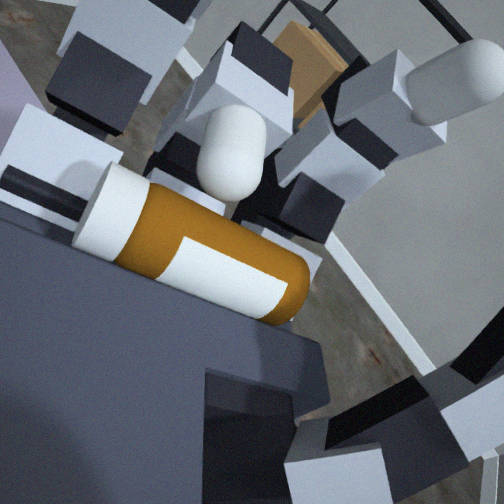

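Scene clock: 63.70 s of 4800.00 s.
left_arm: end_effector_position=(+0.4014, +0.7872, +0.6046) hand_goal=(+0.754, +0.000, +0.576, +0.696, +0.754, +0.000, +0.576, +0.696, +0.754, +0.000, +0.576, +0.696, +0.714, +0.678, +0.226, +0.168) hand_measured=(+0.764, +0.000, +0.576, +0.696, +0.764, +0.000, +0.576, +0.696, +0.764, +0.000, +0.576, +0.696, +0.724, +0.678, +0.226, +0.168) hand_current_ma=(+57, +0, +4, +0, +52, +0, +4, +0, +55, +0, +4, +0, +53, -4, -1, -2) hand_state=(goal, goal, goal, goal, goal, goal, goal, goal, goal, goal, goal, goal, goal, goal, goal, goal) hand_current_limit=0.40 hand_speed=-0.60 end_effector_quat_wxyz=(+0.290, +0.280, +0.627, +0.667) | right_arm: end_effector_position=(+0.4287, -0.0863, +0.3960) hand_goal=(+0.046, +0.000, -0.008, +0.280, +0.418, +0.000, -0.736, -0.678, +0.046, +0.000, -0.008, +0.280, -0.104, +0.266, +0.032, -0.018) hand_measured=(+0.062, +0.000, -0.006, +0.282, +0.464, +0.000, -0.754, -0.592, +0.064, +0.000, -0.004, +0.282, -0.088, +0.270, +0.034, -0.016) hand_current_ma=(+87, +0, +14, +14, +150, +0, +46, +158, +95, +0, +15, +12, +79, +31, +11, +11) hand_state=(goal, goal, goal, goal, moving, goal, moving, moving, goal, goal, goal, goal, goal, goal, goal, goal) hand_current_limit=0.40 hand_speed=-0.10 end_effector_quat_wxyz=(+0.285, +0.287, +0.653, +0.641)
Joint positions: left_arm=[0.626 1.056 1.089 0.023 0.001 0.009] | right_arm=[ 1.018  1.109  0.605  0.488  0.071 -0.003]
Joint velocities: left_arm=[-0.005 -0.015 -0.002 -0.007  0.081 -0.022] | right_arm=[-0.005 -0.015  0.007 -0.002  0.037 -0.037]
Off your previous action's commanded pose (left_arm): 0.028 m, 3 deg at its last step (step 4 of this call).
Off your previous action's commanded pose (right_arm): 0.020 m, 2 deg at its last step (step 4 of this call).
Steps of this call (steps 1 to 4: the last 4 steps of your previous action; steps 5 to 15: the first 11 steps of this action, its rows measured from where the robot was after step 4). Readings (end_effector_position | what the end effector reports):
4: left_arm (+0.4014, +0.7872, +0.6046) | right_arm (+0.4287, -0.0863, +0.3960) | left_arm hand_goal=(+0.754, +0.000, +0.576, +0.696, +0.754, +0.000, +0.576, +0.696, +0.754, +0.000, +0.576, +0.696, +0.714, +0.678, +0.226, +0.168) hand_measured=(+0.764, +0.000, +0.576, +0.696, +0.764, +0.000, +0.576, +0.696, +0.764, +0.000, +0.576, +0.696, +0.724, +0.678, +0.226, +0.168) hand_current_ma=(+57, +0, +4, +0, +52, +0, +4, +0, +55, +0, +4, +0, +53, -4, -1, -2) hand_state=(goal, goal, goal, goal, goal, goal, goal, goal, goal, goal, goal, goal, goal, goal, goal, goal) hand_current_limit=0.40 hand_speed=-0.60 | right_arm hand_goal=(+0.046, +0.000, -0.008, +0.280, +0.500, +0.000, -0.846, -0.432, +0.046, +0.000, -0.008, +0.280, -0.104, +0.266, +0.032, -0.018) hand_measured=(+0.062, +0.000, -0.006, +0.282, +0.506, +0.000, -0.798, -0.450, +0.064, +0.000, -0.004, +0.282, -0.088, +0.270, +0.034, -0.016) hand_current_ma=(+87, +0, +14, +14, +31, +0, +32, -8, +95, +0, +15, +12, +79, +31, +11, +11) hand_state=(goal, goal, goal, goal, goal, goal, moving, moving, goal, goal, goal, goal, goal, goal, goal, goal) hand_current_limit=0.40 hand_speed=-0.10
5: left_arm (+0.4014, +0.7872, +0.6046) | right_arm (+0.4287, -0.0863, +0.3960) | left_arm hand_goal=(+0.754, +0.000, +0.576, +0.696, +0.754, +0.000, +0.576, +0.696, +0.754, +0.000, +0.576, +0.696, +0.714, +0.678, +0.226, +0.168) hand_measured=(+0.764, +0.000, +0.576, +0.696, +0.764, +0.000, +0.576, +0.696, +0.764, +0.000, +0.576, +0.696, +0.724, +0.678, +0.226, +0.168) hand_current_ma=(+57, +0, +4, +0, +52, +0, +4, +0, +55, +0, +4, +0, +53, -4, -1, -2) hand_state=(goal, goal, goal, goal, goal, goal, goal, goal, goal, goal, goal, goal, goal, goal, goal, goal) hand_current_limit=0.40 hand_speed=-0.60 | right_arm hand_goal=(+0.046, +0.000, -0.008, +0.280, +0.500, +0.000, -0.862, -0.432, +0.046, +0.000, -0.008, +0.280, -0.104, +0.266, +0.032, -0.018) hand_measured=(+0.062, +0.000, -0.006, +0.282, +0.506, +0.000, -0.818, -0.440, +0.064, +0.000, -0.004, +0.282, -0.088, +0.270, +0.034, -0.016) hand_current_ma=(+87, +0, +14, +14, +31, +0, +27, -10, +95, +0, +15, +12, +79, +31, +11, +11) hand_state=(goal, goal, goal, goal, goal, goal, moving, moving, goal, goal, goal, goal, goal, goal, goal, goal) hand_current_limit=0.40 hand_speed=-0.10
6: left_arm (+0.4014, +0.7872, +0.6046) | right_arm (+0.4287, -0.0863, +0.3960) | left_arm hand_goal=(+0.754, +0.000, +0.576, +0.696, +0.754, +0.000, +0.576, +0.696, +0.754, +0.000, +0.576, +0.696, +0.714, +0.678, +0.226, +0.168) hand_measured=(+0.764, +0.000, +0.576, +0.696, +0.764, +0.000, +0.576, +0.696, +0.764, +0.000, +0.576, +0.696, +0.724, +0.678, +0.226, +0.168) hand_current_ma=(+57, +0, +4, +0, +52, +0, +4, +0, +55, +0, +4, +0, +53, -4, -1, -2) hand_state=(goal, goal, goal, goal, goal, goal, goal, goal, goal, goal, goal, goal, goal, goal, goal, goal) hand_current_limit=0.40 hand_speed=-0.60 | right_arm hand_goal=(+0.046, +0.000, -0.008, +0.280, +0.500, +0.000, -0.862, -0.432, +0.046, +0.000, -0.008, +0.280, -0.104, +0.266, +0.032, -0.018) hand_measured=(+0.062, +0.000, -0.006, +0.282, +0.506, +0.000, -0.836, -0.438, +0.064, +0.000, -0.004, +0.282, -0.088, +0.270, +0.034, -0.016) hand_current_ma=(+87, +0, +14, +14, +32, +0, +42, -10, +95, +0, +15, +12, +79, +31, +11, +11) hand_state=(goal, goal, goal, goal, goal, goal, moving, moving, goal, goal, goal, goal, goal, goal, goal, goal) hand_current_limit=0.40 hand_speed=-0.10
8: left_arm (+0.4014, +0.7872, +0.6046) | right_arm (+0.4287, -0.0863, +0.3960) | left_arm hand_goal=(+0.754, +0.000, +0.576, +0.696, +0.754, +0.000, +0.576, +0.696, +0.754, +0.000, +0.576, +0.696, +0.714, +0.678, +0.226, +0.168) hand_measured=(+0.764, +0.000, +0.576, +0.696, +0.764, +0.000, +0.576, +0.696, +0.764, +0.000, +0.576, +0.696, +0.724, +0.678, +0.226, +0.168) hand_current_ma=(+57, +0, +4, +0, +52, +0, +4, +0, +55, +0, +4, +0, +53, -4, -1, -2) hand_state=(goal, goal, goal, goal, goal, goal, goal, goal, goal, goal, goal, goal, goal, goal, goal, goal) hand_current_limit=0.40 hand_speed=-0.60 | right_arm hand_goal=(+0.046, +0.000, -0.008, +0.280, +0.482, +0.000, -0.832, -0.488, +0.046, +0.000, -0.008, +0.280, -0.104, +0.266, +0.032, -0.018) hand_measured=(+0.062, +0.000, -0.006, +0.282, +0.508, +0.000, -0.842, -0.432, +0.064, +0.000, -0.004, +0.282, -0.088, +0.270, +0.034, -0.016) hand_current_ma=(+87, +0, +14, +14, +104, +0, +28, +113, +95, +0, +15, +12, +79, +31, +11, +11) hand_state=(goal, goal, goal, goal, moving, goal, moving, moving, goal, goal, goal, goal, goal, goal, goal, goal) hand_current_limit=0.40 hand_speed=-0.10
12: left_arm (+0.4014, +0.7872, +0.6046) | right_arm (+0.4287, -0.0863, +0.3960) | left_arm hand_goal=(+0.754, +0.000, +0.576, +0.696, +0.754, +0.000, +0.576, +0.696, +0.754, +0.000, +0.576, +0.696, +0.714, +0.678, +0.226, +0.168) hand_measured=(+0.764, +0.000, +0.576, +0.696, +0.764, +0.000, +0.576, +0.696, +0.764, +0.000, +0.576, +0.696, +0.724, +0.678, +0.226, +0.168) hand_current_ma=(+57, +0, +4, +0, +52, +0, +4, +0, +55, +0, +4, +0, +53, -4, -1, -2) hand_state=(goal, goal, goal, goal, goal, goal, goal, goal, goal, goal, goal, goal, goal, goal, goal, goal) hand_current_limit=0.40 hand_speed=-0.60 | right_arm hand_goal=(+0.046, +0.000, -0.008, +0.280, +0.444, +0.000, -0.768, -0.604, +0.046, +0.000, -0.008, +0.280, -0.104, +0.266, +0.032, -0.018) hand_measured=(+0.062, +0.000, -0.006, +0.282, +0.490, +0.000, -0.798, -0.510, +0.064, +0.000, -0.004, +0.282, -0.088, +0.270, +0.034, -0.016) hand_current_ma=(+87, +0, +14, +14, +134, +0, +29, +155, +95, +0, +15, +12, +79, +31, +11, +11) hand_state=(goal, goal, goal, goal, moving, goal, moving, moving, goal, goal, goal, goal, goal, goal, goal, goal) hand_current_limit=0.40 hand_speed=-0.10
15: the state above

Scene clock: 63.97 s of 4800.00 s.
left_arm: end_effector_position=(+0.4014, +0.7872, +0.6046) hand_goal=(+0.754, +0.000, +0.576, +0.696, +0.754, +0.000, +0.576, +0.696, +0.754, +0.000, +0.576, +0.696, +0.714, +0.678, +0.226, +0.168) hand_measured=(+0.764, +0.000, +0.576, +0.696, +0.764, +0.000, +0.576, +0.696, +0.764, +0.000, +0.576, +0.696, +0.724, +0.678, +0.226, +0.168) hand_current_ma=(+57, +0, +4, +0, +52, +0, +4, +0, +55, +0, +4, +0, +53, -4, -1, -2) hand_state=(goal, goal, goal, goal, goal, goal, goal, goal, goal, goal, goal, goal, goal, goal, goal, goal) hand_current_limit=0.40 hand_speed=-0.60 end_effector_quat_wxyz=(+0.290, +0.280, +0.627, +0.667) | right_arm: end_effector_position=(+0.4287, -0.0863, +0.3960) hand_goal=(+0.046, +0.000, -0.008, +0.280, +0.334, +0.000, -0.668, -0.876, +0.046, +0.000, -0.008, +0.280, -0.104, +0.266, +0.032, -0.018) hand_measured=(+0.062, +0.000, -0.006, +0.282, +0.390, +0.000, -0.666, -0.776, +0.064, +0.000, -0.004, +0.282, -0.088, +0.270, +0.034, -0.016) hand_current_ma=(+87, +0, +14, +14, +176, +0, +110, +223, +95, +0, +15, +12, +79, +31, +11, +11) hand_state=(goal, goal, goal, goal, moving, goal, moving, moving, goal, goal, goal, goal, goal, goal, goal, goal) hand_current_limit=0.40 hand_speed=-0.10 end_effector_quat_wxyz=(+0.285, +0.287, +0.653, +0.641)
Joint positions: left_arm=[0.626 1.056 1.089 0.023 0.001 0.009] | right_arm=[ 1.018  1.109  0.605  0.488  0.071 -0.003]
Joint velocities: left_arm=[ 0.005 -0.005  0.027  0.007 -0.007 -0.037] | right_arm=[-0.005 -0.024  0.002  0.017 -0.022 -0.066]
Off your previous action's commanded pose (left_arm): 0.028 m, 3 deg at its last step (step 4 of this call).
Off your previous action's commanded pose (right_arm): 0.020 m, 2 deg at its last step (step 4 of this call).
Steps of this call (steps 1 to 4: the last 4 steps of your previous action; steps 5 to 8: the first 4 steps of this action, its rows measured from where the robot was after step 4). Readings (end_effector_position | what the end effector reports):
4: left_arm (+0.4014, +0.7872, +0.6046) | right_arm (+0.4287, -0.0863, +0.3960) | left_arm hand_goal=(+0.754, +0.000, +0.576, +0.696, +0.754, +0.000, +0.576, +0.696, +0.754, +0.000, +0.576, +0.696, +0.714, +0.678, +0.226, +0.168) hand_measured=(+0.764, +0.000, +0.576, +0.696, +0.764, +0.000, +0.576, +0.696, +0.764, +0.000, +0.576, +0.696, +0.724, +0.678, +0.226, +0.168) hand_current_ma=(+57, +0, +4, +0, +52, +0, +4, +0, +55, +0, +4, +0, +53, -4, -1, -2) hand_state=(goal, goal, goal, goal, goal, goal, goal, goal, goal, goal, goal, goal, goal, goal, goal, goal) hand_current_limit=0.40 hand_speed=-0.60 | right_arm hand_goal=(+0.046, +0.000, -0.008, +0.280, +0.378, +0.000, -0.696, -0.776, +0.046, +0.000, -0.008, +0.280, -0.104, +0.266, +0.032, -0.018) hand_measured=(+0.062, +0.000, -0.006, +0.282, +0.430, +0.000, -0.704, -0.688, +0.064, +0.000, -0.004, +0.282, -0.088, +0.270, +0.034, -0.016) hand_current_ma=(+87, +0, +14, +14, +156, +0, +61, +171, +95, +0, +15, +12, +79, +31, +11, +11) hand_state=(goal, goal, goal, goal, moving, goal, moving, moving, goal, goal, goal, goal, goal, goal, goal, goal) hand_current_limit=0.40 hand_speed=-0.10
5: left_arm (+0.4014, +0.7872, +0.6046) | right_arm (+0.4287, -0.0863, +0.3960) | left_arm hand_goal=(+0.754, +0.000, +0.576, +0.696, +0.754, +0.000, +0.576, +0.696, +0.754, +0.000, +0.576, +0.696, +0.714, +0.678, +0.226, +0.168) hand_measured=(+0.764, +0.000, +0.576, +0.696, +0.764, +0.000, +0.576, +0.696, +0.764, +0.000, +0.576, +0.696, +0.724, +0.678, +0.226, +0.168) hand_current_ma=(+57, +0, +4, +0, +52, +0, +4, +0, +55, +0, +4, +0, +53, -4, -1, -2) hand_state=(goal, goal, goal, goal, goal, goal, goal, goal, goal, goal, goal, goal, goal, goal, goal, goal) hand_current_limit=0.40 hand_speed=-0.60 | right_arm hand_goal=(+0.046, +0.000, -0.008, +0.280, +0.368, +0.000, -0.690, -0.802, +0.046, +0.000, -0.008, +0.280, -0.104, +0.266, +0.032, -0.018) hand_measured=(+0.062, +0.000, -0.006, +0.282, +0.420, +0.000, -0.694, -0.712, +0.064, +0.000, -0.004, +0.282, -0.088, +0.270, +0.034, -0.016) hand_current_ma=(+87, +0, +14, +14, +165, +0, +71, +179, +95, +0, +15, +12, +79, +31, +11, +11) hand_state=(goal, goal, goal, goal, moving, goal, moving, moving, goal, goal, goal, goal, goal, goal, goal, goal) hand_current_limit=0.40 hand_speed=-0.10
6: left_arm (+0.4014, +0.7872, +0.6046) | right_arm (+0.4287, -0.0863, +0.3960) | left_arm hand_goal=(+0.754, +0.000, +0.576, +0.696, +0.754, +0.000, +0.576, +0.696, +0.754, +0.000, +0.576, +0.696, +0.714, +0.678, +0.226, +0.168) hand_measured=(+0.764, +0.000, +0.576, +0.696, +0.764, +0.000, +0.576, +0.696, +0.764, +0.000, +0.576, +0.696, +0.724, +0.678, +0.226, +0.168) hand_current_ma=(+57, +0, +4, +0, +52, +0, +4, +0, +55, +0, +4, +0, +53, -4, -1, -2) hand_state=(goal, goal, goal, goal, goal, goal, goal, goal, goal, goal, goal, goal, goal, goal, goal, goal) hand_current_limit=0.40 hand_speed=-0.60 | right_arm hand_goal=(+0.046, +0.000, -0.008, +0.280, +0.356, +0.000, -0.682, -0.826, +0.046, +0.000, -0.008, +0.280, -0.104, +0.266, +0.032, -0.018) hand_measured=(+0.062, +0.000, -0.006, +0.282, +0.410, +0.000, -0.684, -0.734, +0.064, +0.000, -0.004, +0.282, -0.088, +0.270, +0.034, -0.016) hand_current_ma=(+87, +0, +14, +14, +164, +0, +90, +208, +95, +0, +15, +12, +79, +31, +11, +11) hand_state=(goal, goal, goal, goal, moving, goal, moving, moving, goal, goal, goal, goal, goal, goal, goal, goal) hand_current_limit=0.40 hand_speed=-0.10
8: the state above

Scene clock: 64.30 s of 4800.00 s.
left_arm: end_effector_position=(+0.4014, +0.7872, +0.6046) hand_goal=(+0.754, +0.000, +0.576, +0.696, +0.754, +0.000, +0.576, +0.696, +0.754, +0.000, +0.576, +0.696, +0.714, +0.678, +0.226, +0.168) hand_measured=(+0.764, +0.000, +0.576, +0.696, +0.764, +0.000, +0.576, +0.696, +0.764, +0.000, +0.576, +0.696, +0.724, +0.678, +0.226, +0.168) hand_current_ma=(+57, +0, +4, +0, +52, +0, +4, +0, +55, +0, +4, +0, +53, -4, -1, -2) hand_state=(goal, goal, goal, goal, goal, goal, goal, goal, goal, goal, goal, goal, goal, goal, goal, goal) hand_current_limit=0.40 hand_speed=-0.60 end_effector_quat_wxyz=(+0.290, +0.280, +0.627, +0.667) | right_arm: end_effector_position=(+0.4287, -0.0863, +0.3960) hand_goal=(+0.046, +0.000, -0.008, +0.280, +0.294, +0.000, -0.670, -0.956, +0.046, +0.000, -0.008, +0.280, -0.104, +0.266, +0.032, -0.018) hand_measured=(+0.062, +0.000, -0.006, +0.282, +0.334, +0.000, -0.626, -0.900, +0.064, +0.000, -0.004, +0.282, -0.088, +0.270, +0.034, -0.016) hand_current_ma=(+87, +0, +14, +14, +205, +0, +224, +201, +95, +0, +15, +12, +79, +31, +11, +11) hand_state=(goal, goal, goal, goal, moving, goal, blocked, moving, goal, goal, goal, goal, goal, goal, goal, goal) hand_current_limit=0.40 hand_speed=-0.10 end_effector_quat_wxyz=(+0.285, +0.287, +0.653, +0.641)
Joint positions: left_arm=[0.626 1.056 1.089 0.023 0.001 0.009] | right_arm=[ 1.018  1.109  0.605  0.488  0.071 -0.003]
Joint velocities: left_arm=[-0.005 -0.005 -0.002  0.002  0.037  0.007] | right_arm=[-0.015  0.005 -0.012 -0.007 -0.051 -0.022]
Hand target (left_arm): +0.395, +0.782, +0.631; +0.296, +0.271, +0.610, +0.683
Hand target (right_arm): +0.430, -0.086, +0.416; +0.289, +0.282, +0.640, +0.654
Off the commanded pose (left_arm): 0.028 m, 3 deg.
Off the commanded pose (right_arm): 0.020 m, 2 deg.
Kept back: nothing.
Steps of this call (steps 1 to 4: the last 4 steps of your previous action; steps 5 to 10: nothing new was sent). Readings (end_effector_position | what the end effector reports):
1: left_arm (+0.4014, +0.7872, +0.6046) | right_arm (+0.4287, -0.0863, +0.3960) | left_arm hand_goal=(+0.754, +0.000, +0.576, +0.696, +0.754, +0.000, +0.576, +0.696, +0.754, +0.000, +0.576, +0.696, +0.714, +0.678, +0.226, +0.168) hand_measured=(+0.764, +0.000, +0.576, +0.696, +0.764, +0.000, +0.576, +0.696, +0.764, +0.000, +0.576, +0.696, +0.724, +0.678, +0.226, +0.168) hand_current_ma=(+57, +0, +4, +0, +52, +0, +4, +0, +55, +0, +4, +0, +53, -4, -1, -2) hand_state=(goal, goal, goal, goal, goal, goal, goal, goal, goal, goal, goal, goal, goal, goal, goal, goal) hand_current_limit=0.40 hand_speed=-0.60 | right_arm hand_goal=(+0.046, +0.000, -0.008, +0.280, +0.324, +0.000, -0.668, -0.896, +0.046, +0.000, -0.008, +0.280, -0.104, +0.266, +0.032, -0.018) hand_measured=(+0.062, +0.000, -0.006, +0.282, +0.380, +0.000, -0.656, -0.794, +0.064, +0.000, -0.004, +0.282, -0.088, +0.270, +0.034, -0.016) hand_current_ma=(+87, +0, +14, +14, +189, +0, +113, +225, +95, +0, +15, +12, +79, +31, +11, +11) hand_state=(goal, goal, goal, goal, moving, goal, moving, moving, goal, goal, goal, goal, goal, goal, goal, goal) hand_current_limit=0.40 hand_speed=-0.10
2: left_arm (+0.4014, +0.7872, +0.6046) | right_arm (+0.4287, -0.0863, +0.3960) | left_arm hand_goal=(+0.754, +0.000, +0.576, +0.696, +0.754, +0.000, +0.576, +0.696, +0.754, +0.000, +0.576, +0.696, +0.714, +0.678, +0.226, +0.168) hand_measured=(+0.764, +0.000, +0.576, +0.696, +0.764, +0.000, +0.576, +0.696, +0.764, +0.000, +0.576, +0.696, +0.724, +0.678, +0.226, +0.168) hand_current_ma=(+57, +0, +4, +0, +52, +0, +4, +0, +55, +0, +4, +0, +53, -4, -1, -2) hand_state=(goal, goal, goal, goal, goal, goal, goal, goal, goal, goal, goal, goal, goal, goal, goal, goal) hand_current_limit=0.40 hand_speed=-0.60 | right_arm hand_goal=(+0.046, +0.000, -0.008, +0.280, +0.314, +0.000, -0.668, -0.916, +0.046, +0.000, -0.008, +0.280, -0.104, +0.266, +0.032, -0.018) hand_measured=(+0.062, +0.000, -0.006, +0.282, +0.370, +0.000, -0.648, -0.812, +0.064, +0.000, -0.004, +0.282, -0.088, +0.270, +0.034, -0.016) hand_current_ma=(+87, +0, +14, +14, +187, +0, +140, +233, +95, +0, +15, +12, +79, +31, +11, +11) hand_state=(goal, goal, goal, goal, moving, goal, moving, moving, goal, goal, goal, goal, goal, goal, goal, goal) hand_current_limit=0.40 hand_speed=-0.10
4: left_arm (+0.4014, +0.7872, +0.6046) | right_arm (+0.4287, -0.0863, +0.3960) | left_arm hand_goal=(+0.754, +0.000, +0.576, +0.696, +0.754, +0.000, +0.576, +0.696, +0.754, +0.000, +0.576, +0.696, +0.714, +0.678, +0.226, +0.168) hand_measured=(+0.764, +0.000, +0.576, +0.696, +0.764, +0.000, +0.576, +0.696, +0.764, +0.000, +0.576, +0.696, +0.724, +0.678, +0.226, +0.168) hand_current_ma=(+57, +0, +4, +0, +52, +0, +4, +0, +55, +0, +4, +0, +53, -4, -1, -2) hand_state=(goal, goal, goal, goal, goal, goal, goal, goal, goal, goal, goal, goal, goal, goal, goal, goal) hand_current_limit=0.40 hand_speed=-0.60 | right_arm hand_goal=(+0.046, +0.000, -0.008, +0.280, +0.294, +0.000, -0.670, -0.956, +0.046, +0.000, -0.008, +0.280, -0.104, +0.266, +0.032, -0.018) hand_measured=(+0.062, +0.000, -0.006, +0.282, +0.354, +0.000, -0.638, -0.842, +0.064, +0.000, -0.004, +0.282, -0.088, +0.270, +0.034, -0.016) hand_current_ma=(+87, +0, +14, +14, +221, +0, +193, +286, +95, +0, +15, +12, +79, +31, +11, +11) hand_state=(goal, goal, goal, goal, moving, goal, moving, moving, goal, goal, goal, goal, goal, goal, goal, goal) hand_current_limit=0.40 hand_speed=-0.10
8: left_arm (+0.4014, +0.7872, +0.6046) | right_arm (+0.4287, -0.0863, +0.3960) | left_arm hand_goal=(+0.754, +0.000, +0.576, +0.696, +0.754, +0.000, +0.576, +0.696, +0.754, +0.000, +0.576, +0.696, +0.714, +0.678, +0.226, +0.168) hand_measured=(+0.764, +0.000, +0.576, +0.696, +0.764, +0.000, +0.576, +0.696, +0.764, +0.000, +0.576, +0.696, +0.724, +0.678, +0.226, +0.168) hand_current_ma=(+57, +0, +4, +0, +52, +0, +4, +0, +55, +0, +4, +0, +53, -4, -1, -2) hand_state=(goal, goal, goal, goal, goal, goal, goal, goal, goal, goal, goal, goal, goal, goal, goal, goal) hand_current_limit=0.40 hand_speed=-0.60 | right_arm hand_goal=(+0.046, +0.000, -0.008, +0.280, +0.294, +0.000, -0.670, -0.956, +0.046, +0.000, -0.008, +0.280, -0.104, +0.266, +0.032, -0.018) hand_measured=(+0.062, +0.000, -0.006, +0.282, +0.336, +0.000, -0.626, -0.874, +0.064, +0.000, -0.004, +0.282, -0.088, +0.270, +0.034, -0.016) hand_current_ma=(+87, +0, +14, +14, +227, +0, +224, +300, +95, +0, +15, +12, +79, +31, +11, +11) hand_state=(goal, goal, goal, goal, blocked, goal, blocked, moving, goal, goal, goal, goal, goal, goal, goal, goal) hand_current_limit=0.40 hand_speed=-0.10
10: the state above

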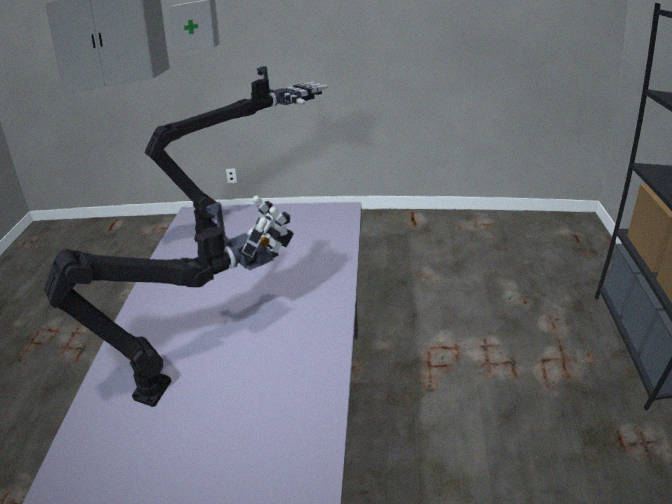

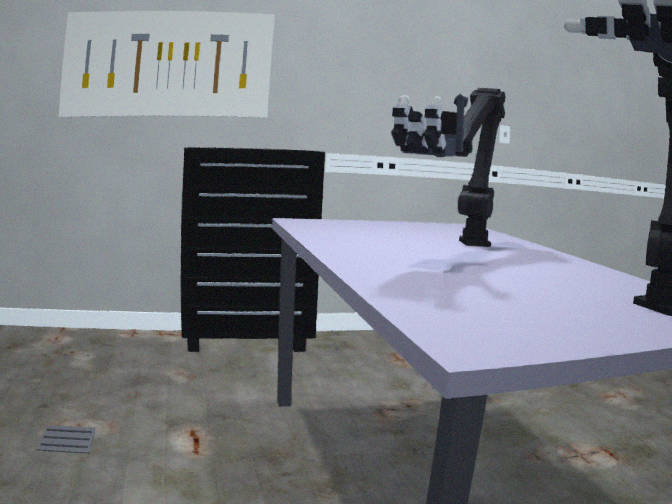

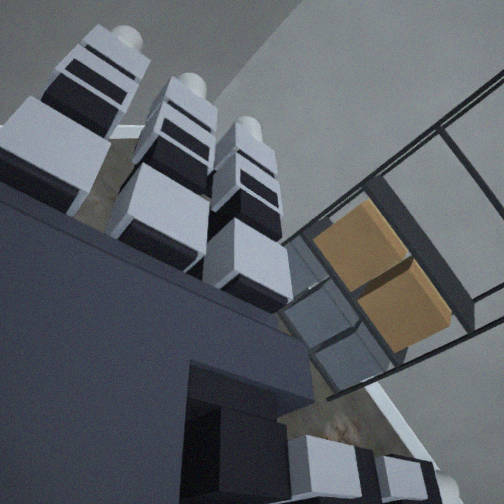

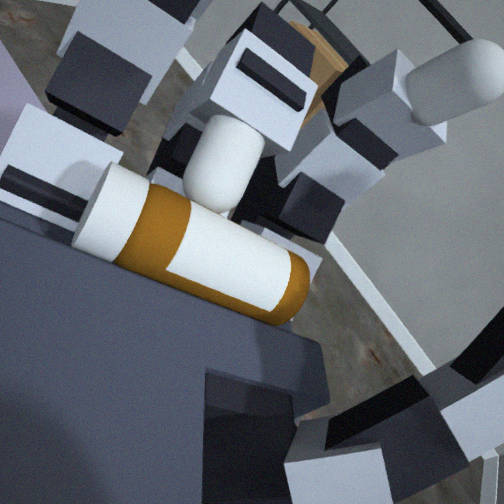

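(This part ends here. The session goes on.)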